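# Push a door knob's spindle into a latch socket

## Task

Slide the square spindle of the door knob squarely into the latch's square socket, entering from the side of the door that faces the robot's base (entering from the other side fails), and push until the knob's round plate sits flush on the wood. The knob must stay seated on its own once the robot lets go, and the gripper must release it and back away at the end.

## Robot and tools

Robot: one 7-joint arm with a parallel two-finger gripper. The only camera is cam_wrist (672x504), mounted on the hand. Pinhole intrinsics are roughly fx=fy=325.445, cx=333.486, cy=251.924, with noticeable radial distortion.

Scene frame: the origin is on the table surface directly under the arm's base. +z is up, and +y is to the left when facing along +x. The base may be slightly tilted. Results report end_effector_position (metres) and end_effector_quat_wxyz in this frame. The printed position may be off, more so when the arm is stretched out. end_effector_position is the point between the finger pads when closed. The fingers point along the gripper's +z axis and open and close along its y axis. Fingertips extend about 33 mm past that point when closed and 9 mm when fully open. Closing pushes the tips about 24 mm further out, so leave that clearance above a surface.

Joint order: every row and every per-joint list in results uses this order: shoulder, upper arm roll, waist, wrist roll, elbow, wrist pitch, forearm roll. Nothing else overrides it. Stated ranges in rad (the real ends may differ by up to 0.018): waist -2.744..2.744, shoulder -1.784..1.784, upper arm roll -2.901..2.901, elbow -3.042..-0.152, forearm roll -2.807..2.807, wrist pitch 0.544..4.517, wrist roll -3.016..3.016.

Row format: 10 numbers, each in [-1, 1]. The first seven are joint offsets in the order above. Each is scaled so that 1.0 equals 1.427 rad for waist, shoulder, upper arm roll and elbow, 3.044 rad for forearm roll, 2.596 rad for wrist pitch and 3.91 rad for wrist roll. The last three are absolute gripper settings:
- gripper/position: +1 is fully open (140 mm). The pads touch near -0.8. At -1 the fingers close until blocked.
- gripper/force_limit: on parts up to 40 mm wide, -1 is about 14 N, 0 about 60 N, +1 about 107 N.
- gripper/speed: -1 is about 30 mm/s, 0 about 140 mm/s, +1 about 250 mm/s.

execute_actions(actions): a list of actions. Each action is a table of up to 15 rows, one row per 1/30 s control step. A short table repeats its final row until all 15 steps are done. Joint offsets in every row are measured from the angles at the start of that action, not from the previous row. For the first action of a call, they are measured from the last angles reported in this scene. An empty list just returns state and images. An action is rejected if it would push a joint more than 0.018 rad outward beyond its range. If the first action is rejected, or any action is malformed, nothing in the call runs. A joint asked to go past its true end stops there, and the result may say "joint sent to its limit". That line's absence does not prove more room remains.

move(target, speed, blocking): target is one 10-number row. Its joint offsets are taken from the "Joint positions" in the latest result that showed them. All joints follow paths that finish together, so the hand traces a curve. speed is the top rate in rad/s of the joint with the farthest to go: 0.01 to 2, default 0.5. Path duration is clamped between 0.5 and 10 s; a path cut off at 10 s stops short. Paths do not avoid obstacles. Faster motion, or a target set further beyond a contact, means harder impacts and pushes. The extra line reads "move:" followed by:
- an outcome: done, off_target, moving, held or fault;
- limits=held or limits=none;
- the joint furthest from its target.
With blocking=false the call returns after 0.5 s. Until a result shows the move has ended, call wait or stop before sending new rows or moves.

wait(seconds): 0 to 10. The arm holds its last command. It returns early if a running move finishes.

stop(): brakes a running move to a halt, which takes room. The fingers keep moving.

zoom_image(camera, region): camera is "cam_wrist". region is [x0, y0, x1, y1] in image pixels from the top-left corner, at most 504x504. It returns a closer view of the latest image.

finished_scene(scene): pass the current scene's number. It ends the scene permanently and reports success. The goal must already hold without the robot.

Motion limits: on each control step the target sent to a joint is kept within a fixed lead of its measured angle. The lead is 0.248 rad for waist, shoulder, upper arm roll and elbow, 0.677 for forearm roll, 0.715 for wrist pitch and 1.54 for wrist roll. All targets are also scaled back if they would put the hand more than 70 mm from where it is. As a result, big offsets can take several actions, and an unfinished move may need to be re-sent. "Joint targets" in results shows what the joints are being driven to. "joint command not followed" means the clearance check altered targets; mounting blocks and posts count as part of the arm. Step readings marked HELD were partly held back.

Gripping: send position -1, then confirm object_status = 2. Status codes: 0 moving, 1 blocked while opening, 2 blocked while closing, 3 reached the requested position or the pads met (a thin part may still be held). position_measured is in counts: 3 is open, 230 is pads touching, and it is not linear. To squeeze harder while status is 2, raise force_limit and nudge position (for example -1 to -0.98).

Avoid:
- Torque above the load limits: waist 35, shoulder 35, upper arm roll 32, elbow 30, forearm roll 12, wrist pitch 12, wrist roll 12 N m.
- External force of 40 N or more, which includes the held object's weight.
Either one halts the arm for 10 s and skips the rest of the call. Long holding heats motors: a MOTOR HOT warning comes first, then an OVER-TEMPERATURE FAULT brakes the arm. Parts may get brief random tugs. Dropping or knocking anything off the table fails the task, and slips, slams and hard pushes are penalised. Insert gently and in line with the socket, then open the gripper and retreat.

Each tool is called after "Call:" as name(argument=value, ...) on one line, values as JSON.

## Session

Call:
execute_actions(actions=[])

Scene clock: 0.00 s.
end_effector_position=(+0.3802, -0.3195, +0.1696) position_measured=3 object_status=3 end_effector_quat_wxyz=(+0.074, +0.260, +0.816, +0.511)
Joint names: [shoulder, upper arm roll, waist, wrist roll, elbow, wrist pitch, forearm roll]
Joint positions: [ 0.695 -0.09  -1.104  0.661 -1.747  1.522  0.787]
Joint velocities: [ 0.     0.001 -0.001 -0.001  0.    -0.     0.   ]
Joint targets: [0.695 -0.090 -1.104 0.661 -1.747 1.522 0.787]

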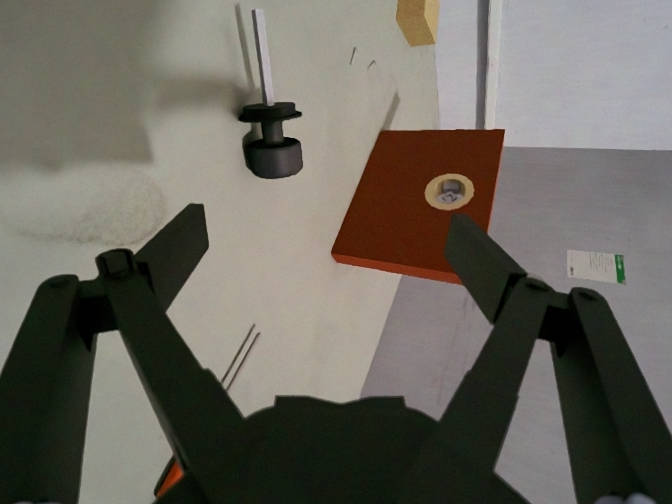

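Call:
zoom_image(camera="cam_wrist", region=[200, 0, 540, 300])

Call:
zoom_image(camera="cam_wrist", region=[410, 160, 490, 220])

Region (200, 0, 540, 300) of cam_wrist's 672x504 image, scaled by 1.482, with more detail than that image has; it fills the top 445 rows of this view, and the rest is white.

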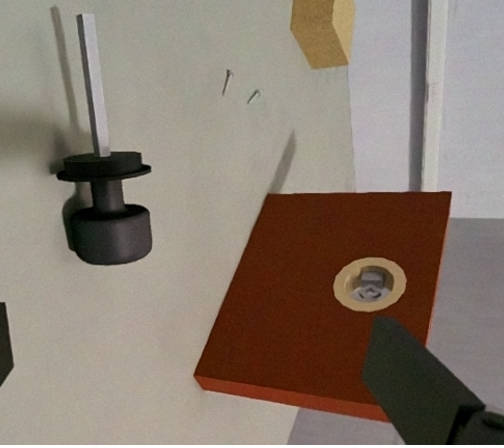

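Region (410, 160, 490, 220) of cam_wrist's 672x504 image, scaled by 6.300, with more detail than that image has; it fills the top 378 rows of this view, and the rest is white.

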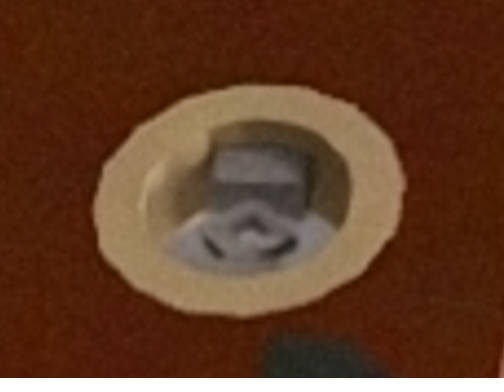

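Call:
move(target=[-0.732,0.063,0.634,0.233,-0.317,0.165,-0.2585,1,0,0], speed=0.6)

Scene clock: 46.20 s.
end_effector_position=(+0.4728, -0.0766, +0.4219) position_measured=3 object_status=3 end_effector_quat_wxyz=(+0.052, +0.083, +0.995, -0.010)
Joint names: [shoulder, upper arm roll, waist, wrist roll, elbow, wrist pitch, forearm roll]
Joint positions: [-0.349  0.002 -0.202  1.566 -2.197  1.948  0.002]
Joint velocities: [ 0.     0.001 -0.     0.008 -0.001  0.    -0.001]
Joint targets: [-0.349 -0.000 -0.200 1.572 -2.199 1.950 0.000]
move: done; limits=none; farthest joint: the wrist roll, 0.006 radians from its target (0.912 radians at the start)

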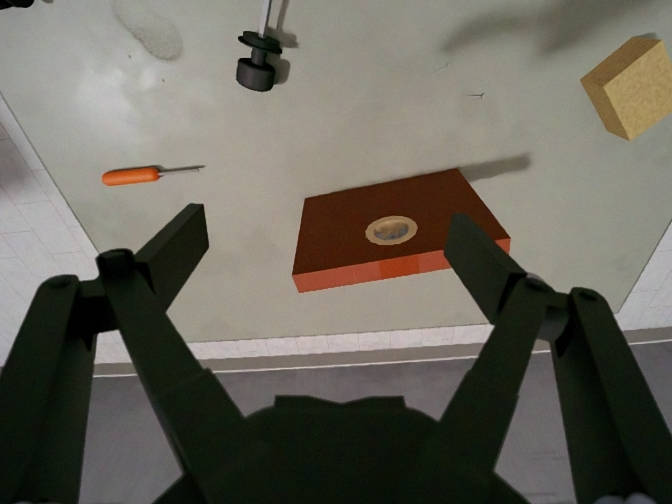

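Call:
zoom_image(camera="cam_wrist", region=[80, 0, 560, 320])

Call:
zoom_image(camera="cam_wrist", region=[140, 180, 260, 300])

Call:
zoom_image(camera="cam_wrist", region=[400, 180, 520, 300])

Region (80, 0, 560, 320) of cam_wrist's 672x504 image, scaled by 1.050, with more detail than that image has.

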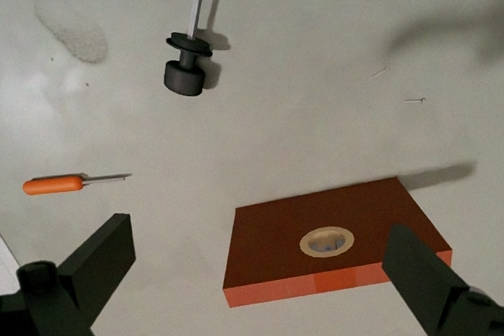

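Region (140, 180, 260, 300) of cam_wrist's 672x504 image, scaled by 4.200, with more detail than that image has.

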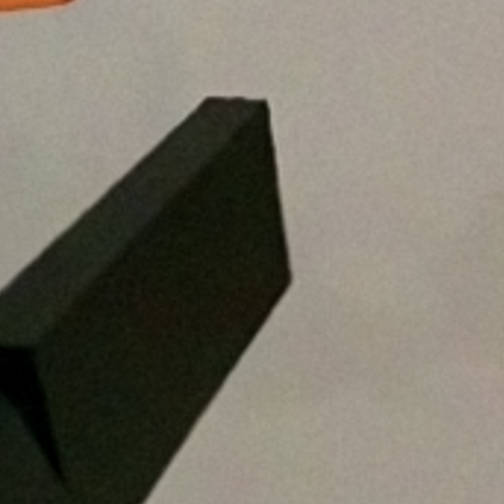

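Region (400, 180, 520, 300) of cam_wrist's 672x504 image, scaled by 4.200, with more detail than that image has.

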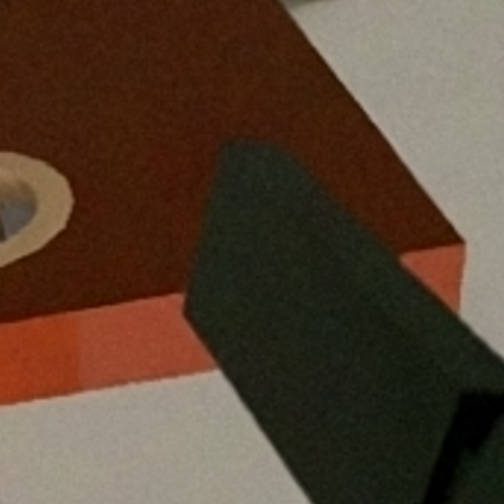

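Call:
move(target=[0.2627,-0.0014,-0.1794,-0.788,-0.193,0.2119,-0.0007,1,0,0], speed=1.5)

Scene clock: 106.50 s.
end_effector_position=(+0.4329, -0.1947, +0.1707) position_measured=3 object_status=3 end_effector_quat_wxyz=(+0.006, +0.970, -0.242, +0.003)
Joint names: [shoulder, upper arm roll, waist, wrist roll, elbow, wrist pitch, forearm roll]
Joint positions: [ 0.024  0.001 -0.456 -1.51  -2.471  2.496  0.002]
Joint velocities: [ 0.001 -0.     0.    -0.005 -0.001 -0.001 -0.001]
Joint targets: [0.026 -0.000 -0.458 -1.515 -2.473 2.498 0.000]
move: done; limits=none; farthest joint: the wrist roll, 0.006 radians from its target (3.083 radians at the start)

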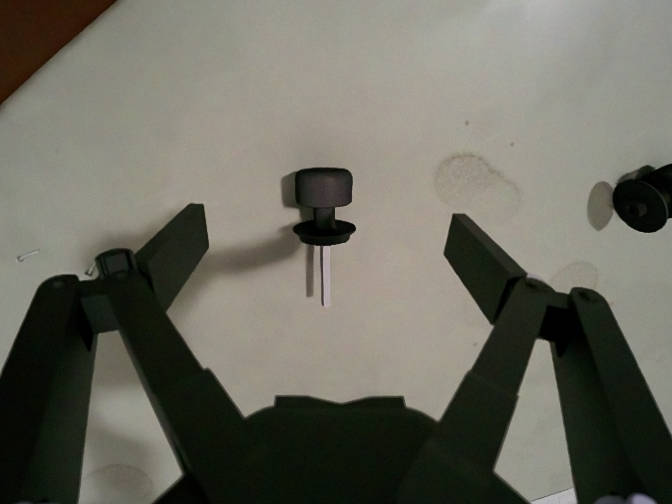

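Call:
zoom_image(camera="cam_wrist", region=[250, 155, 410, 315])

Region (250, 155, 410, 315) of cam_wrist's 672x504 image, scaled by 3.150, with more detail than that image has.

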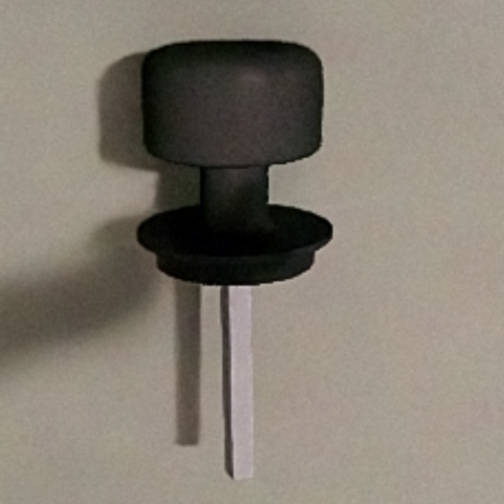

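Call:
move(target=[0.0819,-0.0007,0.0137,-0.004,-0.0717,0.084,-0.0007,1,0,0], speed=0.4)

Call:
zoom_image(camera="cam_wrist", region=[230, 150, 430, 350])

Scene clock: 126.63 s.
end_effector_position=(+0.4113, -0.1775, +0.0997) position_measured=3 object_status=3 end_effector_quat_wxyz=(+0.006, +0.974, -0.227, +0.002)
Joint names: [shoulder, upper arm roll, waist, wrist roll, elbow, wrist pitch, forearm roll]
Joint positions: [ 0.141  0.001 -0.439 -1.521 -2.573  2.712  0.002]
Joint velocities: [ 0.001 -0.001  0.001 -0.003 -0.     0.004  0.   ]
Joint targets: [0.141 0.000 -0.436 -1.525 -2.574 2.714 0.000]
move: done; limits=none; farthest joint: the wrist roll, 0.004 radians from its target (0.014 radians at the start)

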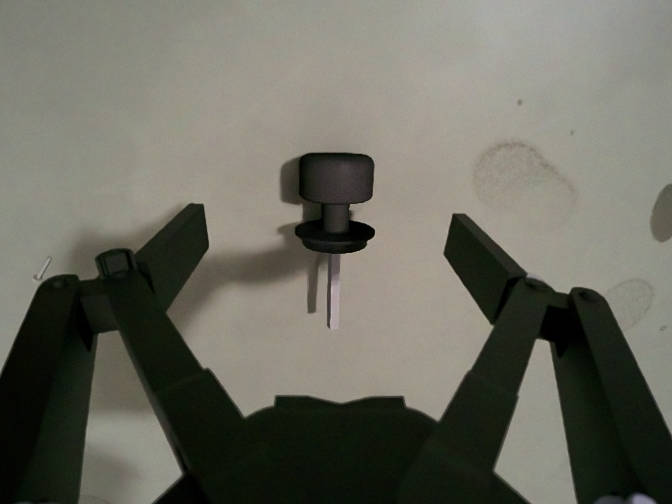

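Region (230, 150, 430, 350) of cam_wrist's 672x504 image, scaled by 2.520, with more detail than that image has.

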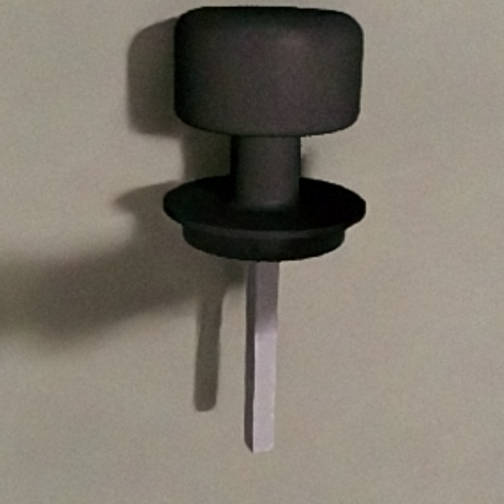

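Call:
move(target=[0.1303,-0.0007,-0.0076,-0.0028,0.0325,0.0545,-0.0007,1,0,0], speed=0.3)

Scene clock: 139.70 s.
end_effector_position=(+0.4162, -0.1846, +0.0420) position_measured=3 object_status=3 end_effector_quat_wxyz=(+0.006, +0.974, -0.228, +0.002)
Joint names: [shoulder, upper arm roll, waist, wrist roll, elbow, wrist pitch, forearm roll]
Joint positions: [ 0.325  0.001 -0.447 -1.528 -2.528  2.851  0.002]
Joint velocities: [ 0.     0.002 -0.001 -0.003 -0.001  0.004  0.001]
Joint targets: [0.326 0.000 -0.449 -1.532 -2.526 2.853 -0.000]
move: done; limits=none; farthest joint: the wrist roll, 0.004 radians from its target (0.010 radians at the start)

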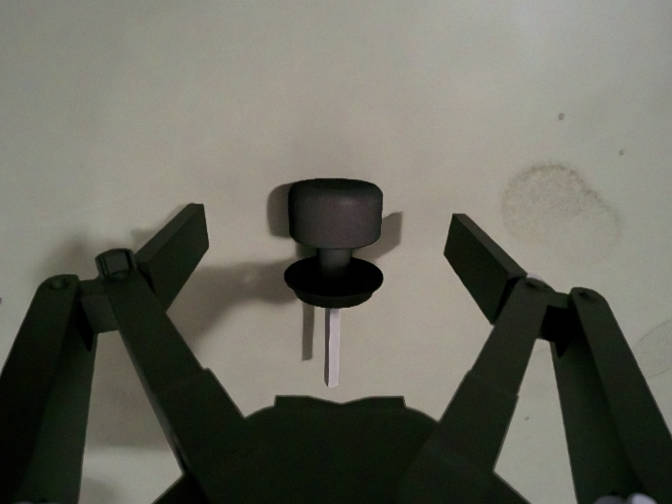

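Call:
move(target=[0.0142,-0.0007,-0.0075,-0.003,0.0189,-0.0018,-0.0007,0.2,0,0], speed=0.2)

Scene clock: 147.30 s.
end_effector_position=(+0.4226, -0.1917, +0.0404) position_measured=104 object_status=3 end_effector_quat_wxyz=(+0.006, +0.973, -0.229, +0.004)
Joint names: [shoulder, upper arm roll, waist, wrist roll, elbow, wrist pitch, forearm roll]
Joint positions: [ 0.343  0.001 -0.456 -1.535 -2.503  2.848  0.002]
Joint velocities: [ 0.001 -0.    -0.    -0.007  0.001 -0.002 -0.001]
Joint targets: [0.345 0.000 -0.458 -1.540 -2.501 2.846 -0.000]
move: done; limits=none; farthest joint: the wrist roll, 0.005 radians from its target (0.011 radians at the start)

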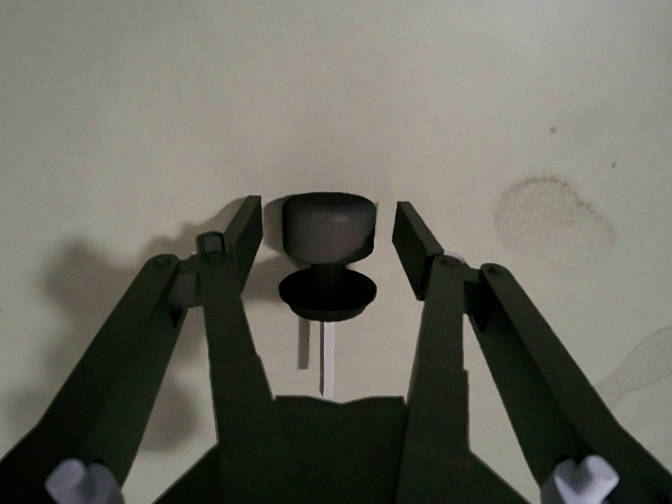

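Call:
move(target=[0,0,0,0,0,0,0,-1,0.5,-0.6])

Call:
zoom_image(camera="cam_wrist", region=[230, 170, 430, 410])

Scene clock: 153.27 s.
end_effector_position=(+0.4229, -0.1919, +0.0408) position_measured=151 object_status=2 end_effector_quat_wxyz=(+0.006, +0.974, -0.228, +0.004)
Joint names: [shoulder, upper arm roll, waist, wrist roll, elbow, wrist pitch, forearm roll]
Joint positions: [ 0.343  0.001 -0.456 -1.537 -2.502  2.848  0.002]
Joint velocities: [ 0.     0.001  0.001 -0.001 -0.001  0.001 -0.   ]
Joint targets: [0.343 0.001 -0.456 -1.535 -2.503 2.848 0.002]
move: done; limits=none; farthest joint: the wrist roll, 0.002 radians from its target (0.002 radians at the start)

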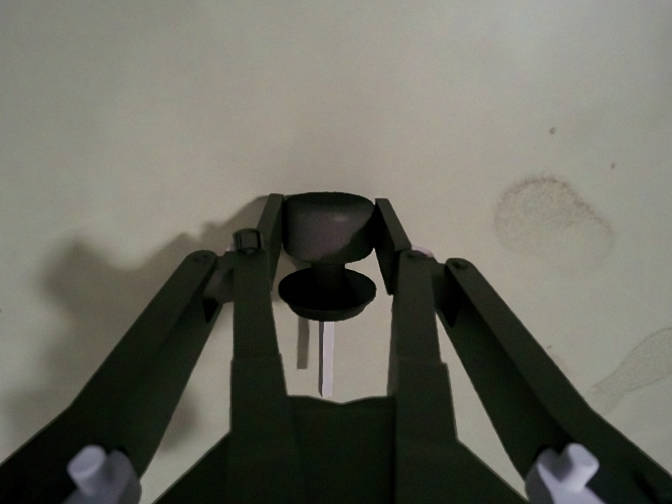

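Region (230, 170, 430, 410) of cam_wrist's 672x504 image, scaled by 2.100, with more detail than that image has.

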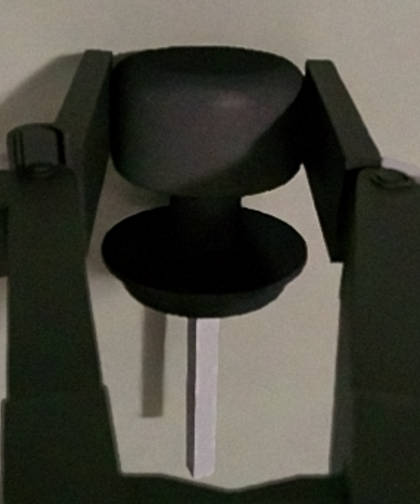

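Call:
zoom_image(camera="cam_wrist", region=[270, 250, 390, 340])

Call:
zoom_image(camera="cam_wrist", region=[290, 310, 365, 405])

Region (270, 250, 390, 340) of cam_wrist's 672x504 image, scaled by 4.200, with more detail than that image has; it fills the top 378 rows of this view, and the rest is white.

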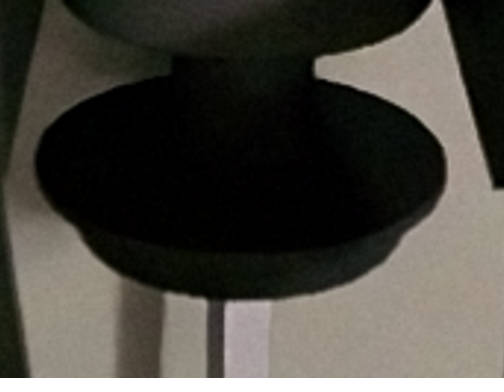

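Region (290, 310, 365, 405) of cam_wrist's 672x504 image, scaled by 5.305, with more detail than that image has; it fills the left 398 columns of this view, and the rest is white.

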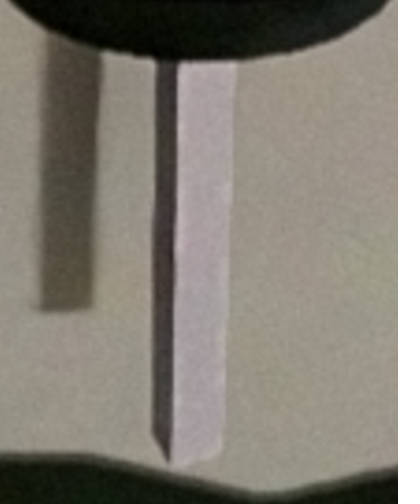

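Call:
move(target=[-0.1001,0,0,0,-0.0144,-0.0482,0,-1,0.5,-0.6], speed=0.3)

Scene clock: 197.60 s.
end_effector_position=(+0.4214, -0.1906, +0.0884) position_measured=151 object_status=2 end_effector_quat_wxyz=(+0.006, +0.974, -0.228, +0.002)
Joint names: [shoulder, upper arm roll, waist, wrist roll, elbow, wrist pitch, forearm roll]
Joint positions: [ 0.203  0.001 -0.456 -1.537 -2.523  2.724  0.002]
Joint velocities: [ 0.001 -0.     0.001  0.    -0.001 -0.004  0.001]
Joint targets: [0.200 0.001 -0.456 -1.537 -2.523 2.722 0.002]
move: done; limits=none; farthest joint: the shoulder, 0.003 radians from its target (0.142 radians at the start)

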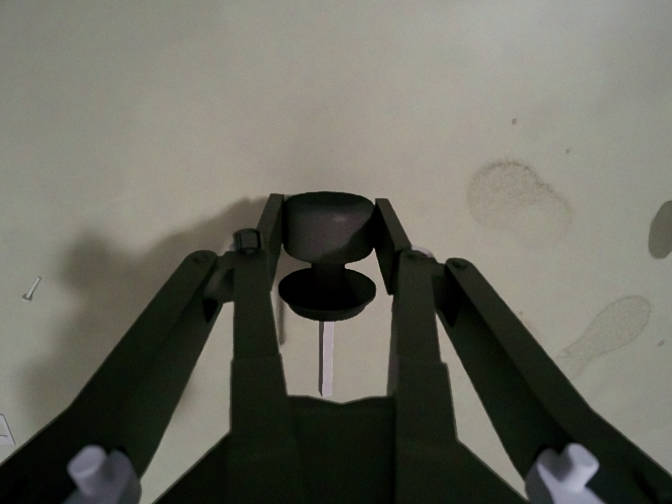

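Call:
move(target=[-0.1667,-0.0007,0.2418,0.7535,0.0008,-0.124,-0.0007,-1,0.5,-0.6], speed=1.2)

Scene clock: 205.90 s.
end_effector_position=(+0.4276, -0.0341, +0.1673) position_measured=151 object_status=2 end_effector_quat_wxyz=(-0.044, -0.041, +0.998, -0.001)
Joint names: [shoulder, upper arm roll, waist, wrist roll, elbow, wrist pitch, forearm roll]
Joint positions: [-0.031  0.001 -0.113  1.404 -2.523  2.402  0.001]
Joint velocities: [-0.     0.     0.     0.006  0.     0.     0.002]
Joint targets: [-0.035 0.000 -0.111 1.410 -2.522 2.402 -0.000]
move: done; limits=none; farthest joint: the wrist roll, 0.005 radians from its target (2.946 radians at the start)

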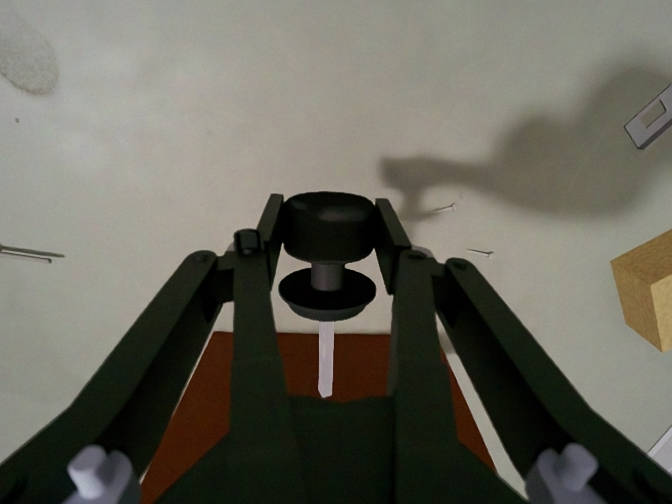

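Call:
zoom_image(camera="cam_wrist", region=[190, 300, 470, 410])

Region (190, 300, 470, 410) of cam_wrist's 672x504 image, scaled by 1.800, with more detail than that image has; it fills the top 198 rows of this view, and the rest is white.

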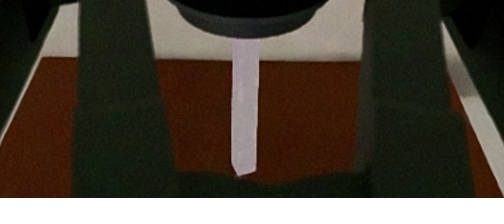

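Call:
move(target=[-0.0432,0,0.0315,0,-0.2952,0.3465,0,-1,0.5,-0.6], speed=0.6)

Call:
zoom_image(camera="cam_wrist", region=[270, 310, 390, 405])

Scene clock: 233.20 s.
end_effector_position=(+0.4554, -0.0175, +0.1554) position_measured=151 object_status=2 end_effector_quat_wxyz=(+0.217, -0.062, +0.974, -0.029)
Joint names: [shoulder, upper arm roll, waist, wrist roll, elbow, wrist pitch, forearm roll]
Joint positions: [-0.089  0.001 -0.07   1.406 -2.945  3.294  0.001]
Joint velocities: [ 0.002  0.001 -0.    -0.    -0.001  0.004 -0.   ]
Joint targets: [-0.093 0.001 -0.068 1.404 -2.945 3.301 0.001]
move: done; limits=none; farthest joint: the wrist pitch, 0.008 radians from its target (0.900 radians at the start)

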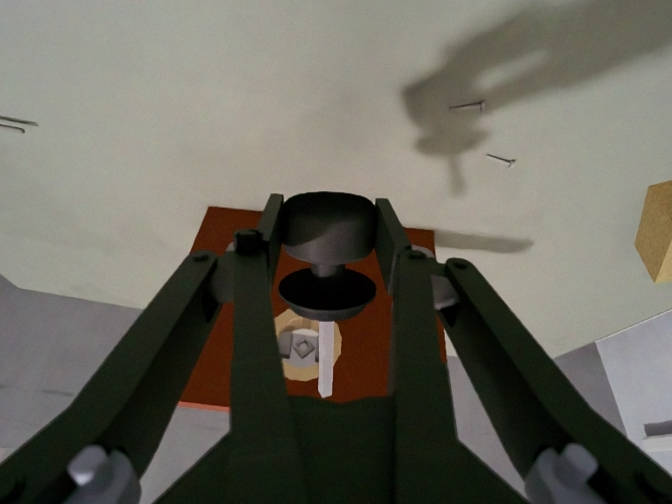

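Region (270, 310, 390, 405) of cam_wrist's 672x504 image, scaled by 4.200, with more detail than that image has; it fills the top 399 rows of this view, and the rest is white.

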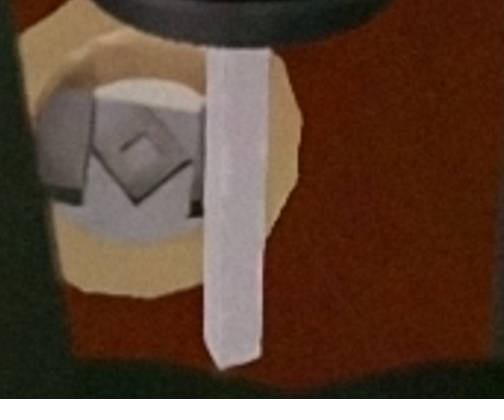

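Call:
move(target=[0.0818,-0.0007,0.1085,0.1569,0.3231,-0.3666,-0.1811,-1,0.5,-0.6], speed=0.5)

Call:
zoom_image(camera="cam_wrist", region=[250, 290, 410, 410])

Scene clock: 320.07 s.
end_effector_position=(+0.4416, -0.0362, +0.1660) position_measured=151 object_status=2 end_effector_quat_wxyz=(-0.030, -0.044, +0.978, -0.199)
Joint names: [shoulder, upper arm roll, waist, wrist roll, elbow, wrist pitch, forearm roll]
Joint positions: [ 0.029  0.001  0.082  2.014 -2.488  2.343 -0.547]
Joint velocities: [ 0.001  0.002  0.     0.006  0.001 -0.001  0.   ]
Joint targets: [0.028 -0.000 0.084 2.020 -2.484 2.342 -0.550]
move: done; limits=none; farthest joint: the wrist roll, 0.006 radians from its target (0.613 radians at the start)

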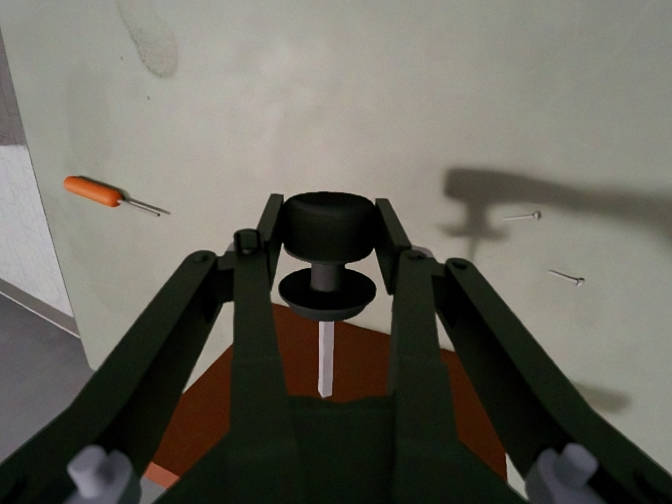

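Region (250, 290, 410, 410) of cam_wrist's 672x504 image, scaled by 3.150, with more detail than that image has; it fills the top 378 rows of this view, and the rest is white.

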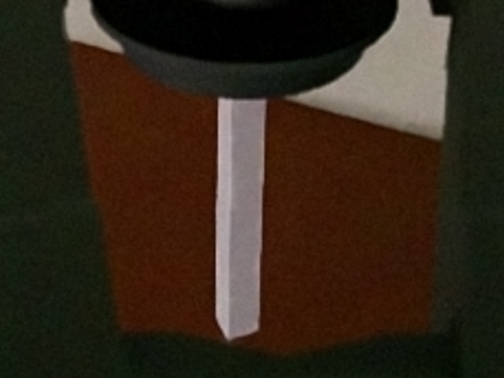

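Call:
move(target=[0.0343,-0.0007,0.0044,-0.0026,0.0507,-0.0063,0.0029,-1,0.5,-0.6], speed=0.08)

Call:
zoom_image(camera="cam_wrist", region=[250, 290, 410, 410])

Scene clock: 325.27 s.
end_effector_position=(+0.4633, -0.0331, +0.1673) position_measured=151 object_status=2 end_effector_quat_wxyz=(-0.028, -0.043, +0.978, -0.200)
Joint names: [shoulder, upper arm roll, waist, wrist roll, elbow, wrist pitch, forearm roll]
Joint positions: [ 0.078  0.001  0.086  2.007 -2.419  2.328 -0.54 ]
Joint velocities: [ 0.002  0.001  0.001 -0.004  0.002 -0.003  0.003]
Joint targets: [0.078 -0.000 0.089 2.003 -2.415 2.327 -0.538]
move: done; limits=none; farthest joint: the elbow, 0.003 radians from its target (0.072 radians at the start)

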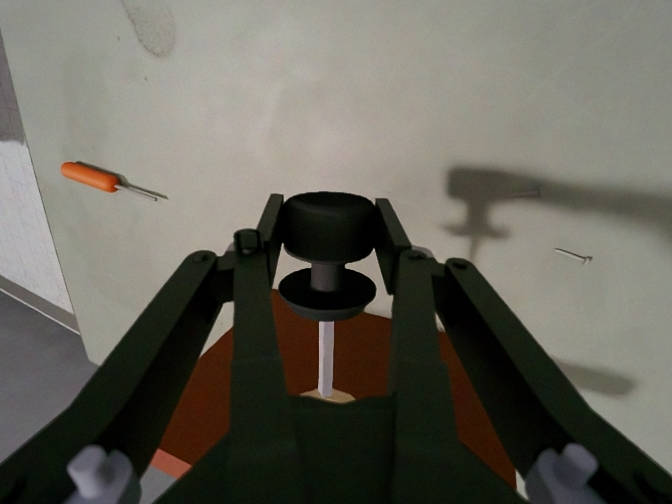

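Region (250, 290, 410, 410) of cam_wrist's 672x504 image, scaled by 3.150, with more detail than that image has; it fills the top 378 rows of this view, and the rest is white.

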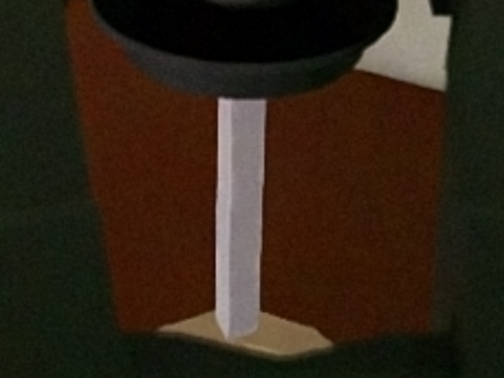

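Call:
move(target=[0.0268,-0.0007,0.0015,-0.0012,0.0329,-0.0016,0.001,-1,0.5,-0.6], speed=0.06)

Call:
zoom_image(camera="cam_wrist", region=[270, 320, 390, 410])

Scene clock: 349.57 s.
end_effector_position=(+0.4767, -0.0316, +0.1644) position_measured=151 object_status=2 end_effector_quat_wxyz=(-0.028, -0.043, +0.979, -0.200)
Joint names: [shoulder, upper arm roll, waist, wrist roll, elbow, wrist pitch, forearm roll]
Joint positions: [ 0.117  0.001  0.086  2.005 -2.375  2.325 -0.538]
Joint velocities: [ 0.002  0.    -0.     0.001  0.002 -0.002 -0.   ]
Joint targets: [0.116 -0.000 0.088 2.003 -2.372 2.324 -0.537]
move: done; limits=none; farthest joint: the elbow, 0.003 radians from its target (0.046 radians at the start)

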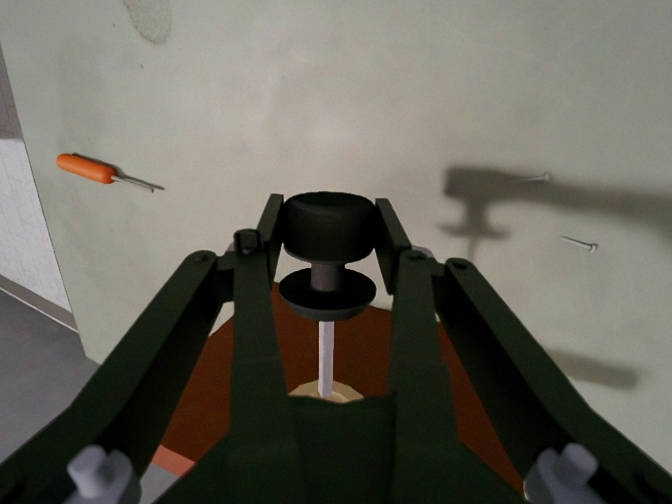

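Region (270, 320, 390, 410) of cam_wrist's 672x504 image, scaled by 4.200, with more detail than that image has; it fills the top 378 rows of this view, and the rest is white.

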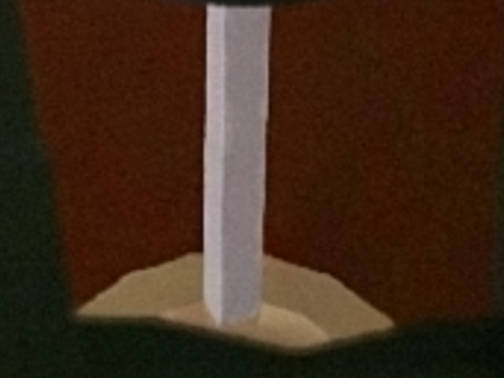

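Call:
move(target=[0.0296,-0.0007,0.0026,-0.0032,0.0443,-0.0062,0.0031,-1,0.5,-0.6], speed=0.04)

Call:
zoom_image(camera="cam_wrist", region=[270, 320, 390, 410])

Scene clock: 385.00 s.
end_effector_position=(+0.4942, -0.0298, +0.1643) position_measured=151 object_status=2 end_effector_quat_wxyz=(-0.028, -0.042, +0.979, -0.200)
Joint names: [shoulder, upper arm roll, waist, wrist roll, elbow, wrist pitch, forearm roll]
Joint positions: [ 0.16   0.001  0.088  1.997 -2.316  2.311 -0.53 ]
Joint velocities: [ 0.     0.001  0.001 -0.005  0.001 -0.001  0.001]
Joint targets: [0.159 -0.000 0.090 1.993 -2.312 2.309 -0.529]
move: done; limits=none; farthest joint: the elbow, 0.004 radians from its target (0.063 radians at the start)

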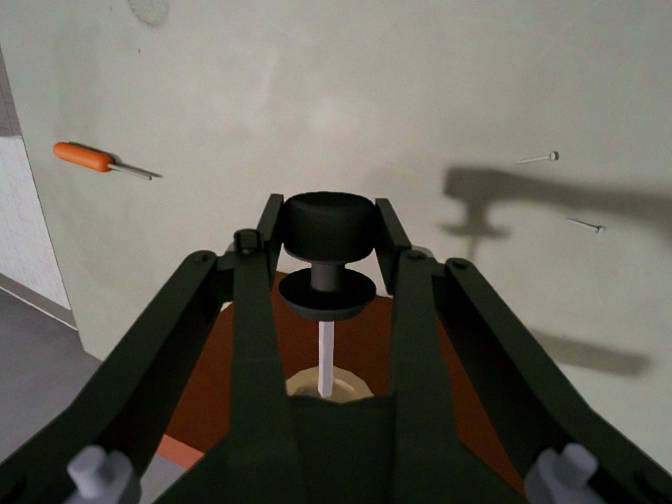

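Region (270, 320, 390, 410) of cam_wrist's 672x504 image, scaled by 4.200, with more detail than that image has; it fills the top 378 rows of this view, and the rest is white.

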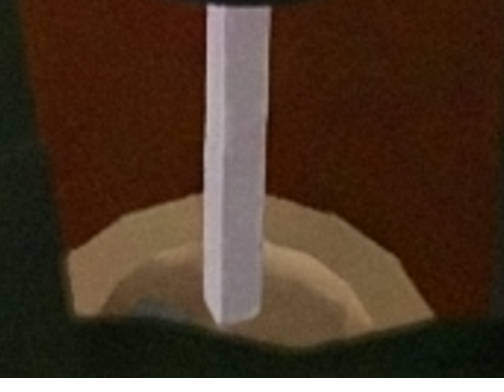

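Call:
move(target=[0.0132,-0.0007,0.0025,-0.0024,0.023,-0.0037,0.0015,-1,0.5,-0.6], speed=0.03)

Call:
zoom_image(camera="cam_wrist", region=[270, 320, 390, 410])

Scene clock: 403.60 s.
end_effector_position=(+0.5028, -0.0288, +0.1649) position_measured=151 object_status=2 end_effector_quat_wxyz=(-0.027, -0.043, +0.978, -0.200)
Joint names: [shoulder, upper arm roll, waist, wrist roll, elbow, wrist pitch, forearm roll]
Joint positions: [ 0.179  0.001  0.089  1.991 -2.287  2.302 -0.527]
Joint velocities: [ 0.001  0.    -0.    -0.002  0.    -0.002  0.001]
Joint targets: [0.179 -0.000 0.091 1.987 -2.283 2.301 -0.526]
move: done; limits=none; farthest joint: the waist, 0.003 radians from its target (0.004 radians at the start)

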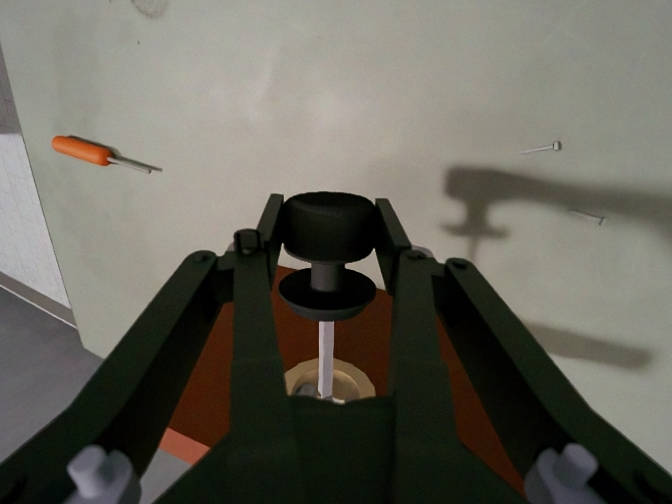

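Region (270, 320, 390, 410) of cam_wrist's 672x504 image, scaled by 4.200, with more detail than that image has; it fills the top 378 rows of this view, and the rest is white.

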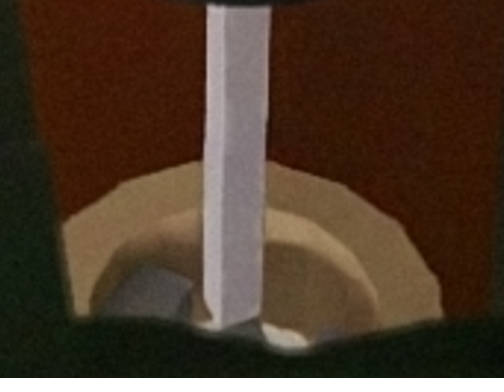

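Call:
move(target=[0.0174,-0.0007,0.0023,-0.0025,0.0274,-0.0039,0.0021,-1,0.5,-0.6], speed=0.025)

Call:
zoom_image(camera="cam_wrist", region=[270, 320, 390, 410])

Scene clock: 413.80 s.
end_effector_position=(+0.5129, -0.0275, +0.1645) position_measured=151 object_status=2 end_effector_quat_wxyz=(-0.027, -0.043, +0.978, -0.200)
Joint names: [shoulder, upper arm roll, waist, wrist roll, elbow, wrist pitch, forearm roll]
Joint positions: [ 0.205  0.001  0.09   1.984 -2.251  2.294 -0.522]
Joint velocities: [ 0.002  0.     0.001 -0.003  0.001 -0.002  0.001]
Joint targets: [0.204 -0.000 0.092 1.981 -2.248 2.292 -0.521]
move: done; limits=none; farthest joint: the elbow, 0.003 radians from its target (0.038 radians at the start)

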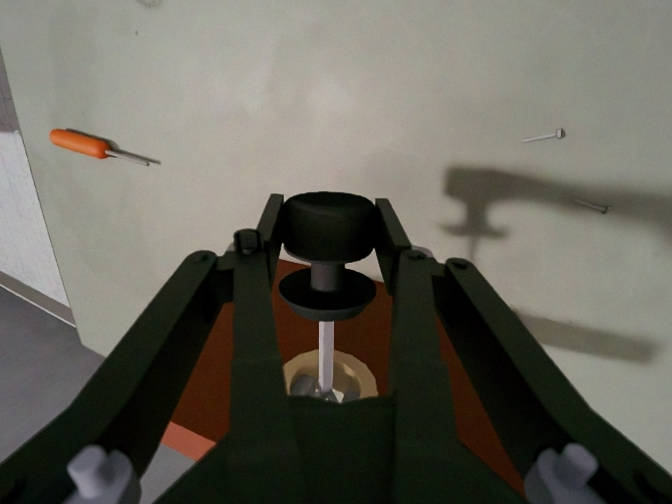

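Region (270, 320, 390, 410) of cam_wrist's 672x504 image, scaled by 4.200, with more detail than that image has; it fills the top 378 rows of this view, and the rest is white.

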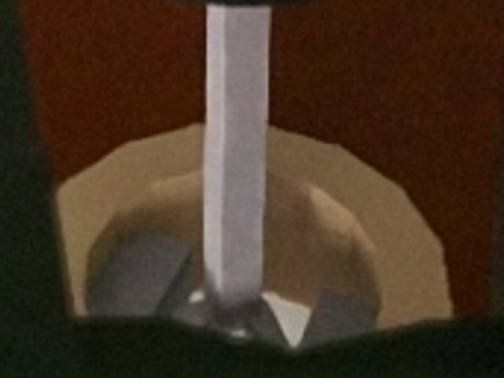

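Call:
zoom_image(camera="cam_wrist", region=[300, 370, 360, 410])

Region (300, 370, 360, 410) of cam_wrist's 672x504 image, scaled by 8.400, with more detail than that image has.

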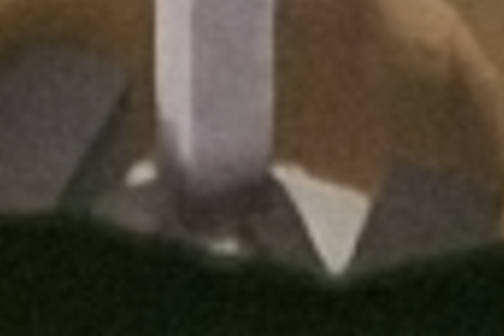

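Call:
move(target=[0.0051,-0.0007,0.0016,-0.0012,0.0100,-0.0016,0.0009,-1,0.5,-0.6], speed=0.015)

Call:
zoom_image(camera="cam_wrist", region=[285, 350, 375, 410])

Scene clock: 423.93 s.
end_effector_position=(+0.5157, -0.0273, +0.1641) position_measured=151 object_status=2 end_effector_quat_wxyz=(-0.028, -0.043, +0.978, -0.200)
Joint names: [shoulder, upper arm roll, waist, wrist roll, elbow, wrist pitch, forearm roll]
Joint positions: [ 0.213  0.001  0.09   1.983 -2.241  2.291 -0.52 ]
Joint velocities: [ 0.002 -0.001 -0.001 -0.     0.    -0.002  0.   ]
Joint targets: [0.212 -0.000 0.092 1.980 -2.237 2.289 -0.519]
move: done; limits=none; farthest joint: the elbow, 0.004 radians from its target (0.014 radians at the start)

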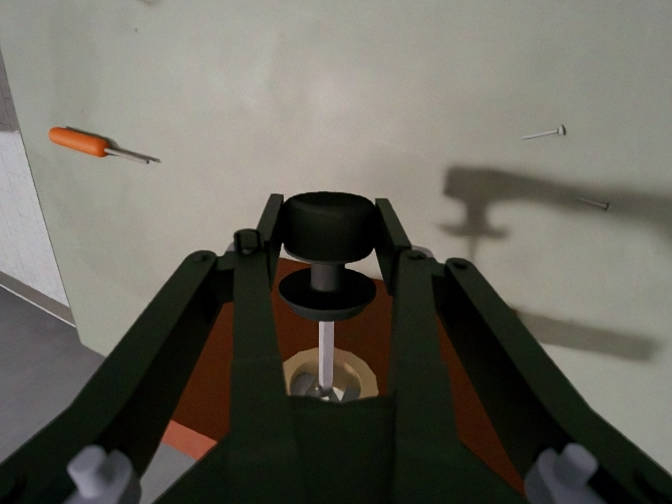

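Region (285, 350, 375, 410) of cam_wrist's 672x504 image, scaled by 5.600, with more detail than that image has.

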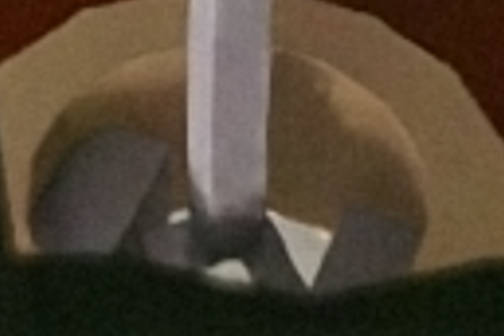

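Call:
move(target=[0.0032,-0.0007,-0.0023,-0.0013,0.0078,-0.001,0.0005,-1,0.5,-0.6], speed=0.015)

Call:
zoom_image(camera="cam_wrist", region=[285, 350, 375, 410])

Scene clock: 436.37 s.
end_effector_position=(+0.5180, -0.0277, +0.1641) position_measured=151 object_status=2 end_effector_quat_wxyz=(-0.027, -0.043, +0.978, -0.200)
Joint names: [shoulder, upper arm roll, waist, wrist roll, elbow, wrist pitch, forearm roll]
Joint positions: [ 0.218  0.001  0.089  1.981 -2.233  2.289 -0.52 ]
Joint velocities: [ 0.001 -0.001  0.    -0.002  0.001 -0.002  0.001]
Joint targets: [0.218 -0.000 0.087 1.978 -2.229 2.288 -0.519]
move: done; limits=none; farthest joint: the waist, 0.003 radians from its target (0.004 radians at the start)

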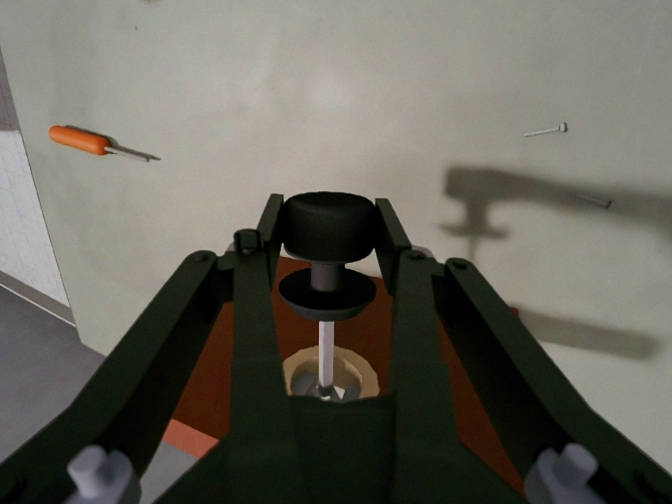

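Region (285, 350, 375, 410) of cam_wrist's 672x504 image, scaled by 5.600, with more detail than that image has.

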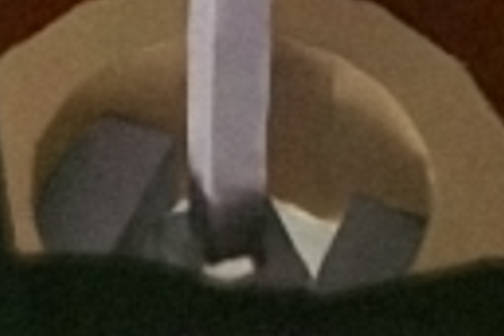

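Call:
move(target=[0.0032,-0.0007,-0.0008,-0.001,0.0078,-0.0012,0.0007,-1,0.5,-0.6], speed=0.015)

Call:
zoom_image(camera="cam_wrist", region=[285, 350, 375, 410])

Scene clock: 440.13 s.
end_effector_position=(+0.5196, -0.0278, +0.1638) position_measured=151 object_status=2 end_effector_quat_wxyz=(-0.028, -0.043, +0.978, -0.201)
Joint names: [shoulder, upper arm roll, waist, wrist roll, elbow, wrist pitch, forearm roll]
Joint positions: [ 0.224  0.001  0.089  1.98  -2.226  2.286 -0.519]
Joint velocities: [-0.    -0.001 -0.    -0.001  0.001 -0.001  0.001]
Joint targets: [0.223 -0.000 0.088 1.977 -2.222 2.286 -0.518]
move: done; limits=none; farthest joint: the elbow, 0.004 radians from its target (0.011 radians at the start)

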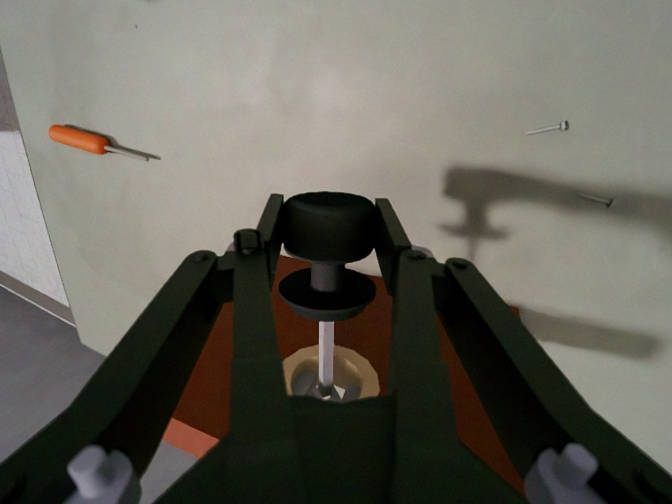

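Region (285, 350, 375, 410) of cam_wrist's 672x504 image, scaled by 5.600, with more detail than that image has.

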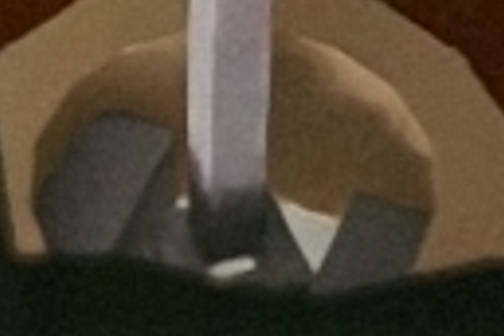

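Call:
move(target=[0.0032,-0.0007,0.0003,-0.001,0.0078,-0.0012,0.0009,-1,0.5,-0.6], speed=0.015)

Call:
zoom_image(camera="cam_wrist", region=[285, 350, 375, 410])

Scene clock: 443.83 s.
end_effector_position=(+0.5198, -0.0281, +0.1627) position_measured=151 object_status=2 end_effector_quat_wxyz=(-0.031, -0.042, +0.978, -0.201)
Joint names: [shoulder, upper arm roll, waist, wrist roll, elbow, wrist pitch, forearm roll]
Joint positions: [ 0.23   0.001  0.089  1.978 -2.22   2.281 -0.517]
Joint velocities: [-0.001 -0.    -0.001 -0.001  0.001 -0.002 -0.   ]
Joint targets: [0.228 -0.000 0.090 1.976 -2.215 2.283 -0.517]
move: done; limits=none; farthest joint: the elbow, 0.005 radians from its target (0.011 radians at the start)

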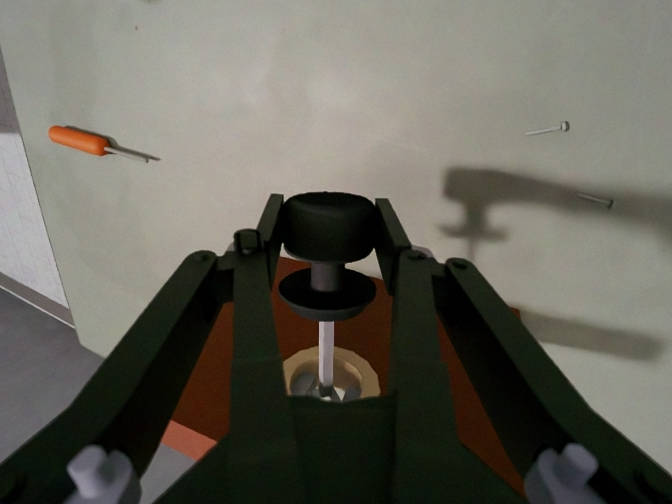

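Region (285, 350, 375, 410) of cam_wrist's 672x504 image, scaled by 5.600, with more detail than that image has.

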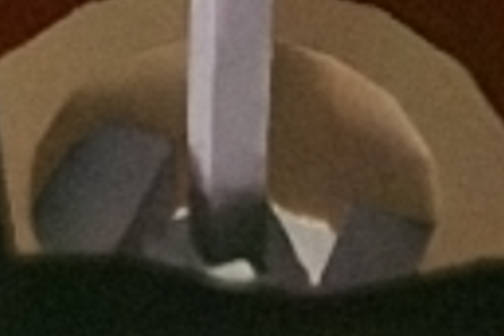

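Call:
move(target=[-0.0151,-0.0007,0.0025,0.0019,-0.0152,0.0031,-0.0012,-1,0.5,-0.6], speed=0.03)

Call:
zoom_image(camera="cam_wrist", region=[285, 350, 375, 410])

Scene clock: 453.53 s.
end_effector_position=(+0.5137, -0.0276, +0.1637) position_measured=151 object_status=2 end_effector_quat_wxyz=(-0.030, -0.043, +0.978, -0.200)
Joint names: [shoulder, upper arm roll, waist, wrist roll, elbow, wrist pitch, forearm roll]
Joint positions: [ 0.212  0.001  0.09   1.98  -2.242  2.286 -0.518]
Joint velocities: [ 0.001 -0.001  0.002  0.003 -0.002  0.002 -0.001]
Joint targets: [0.208 -0.000 0.093 1.985 -2.242 2.290 -0.521]
move: done; limits=none; farthest joint: the wrist roll, 0.006 radians from its target (0.008 radians at the start)

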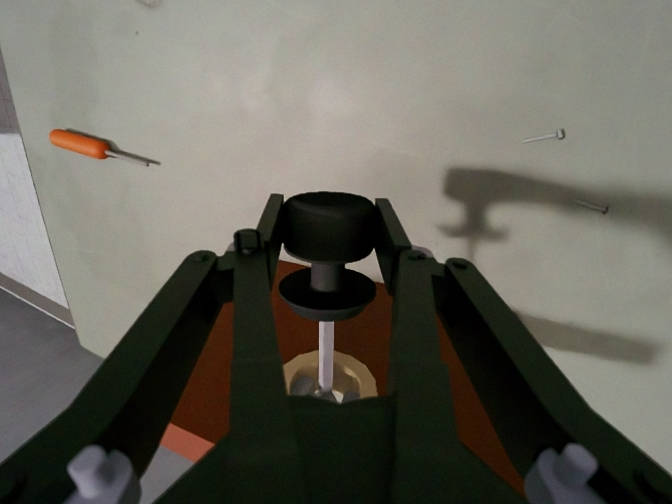

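Region (285, 350, 375, 410) of cam_wrist's 672x504 image, scaled by 5.600, with more detail than that image has.

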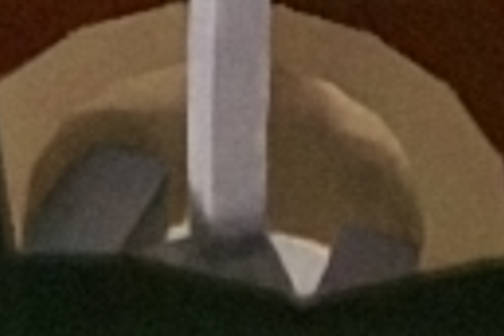

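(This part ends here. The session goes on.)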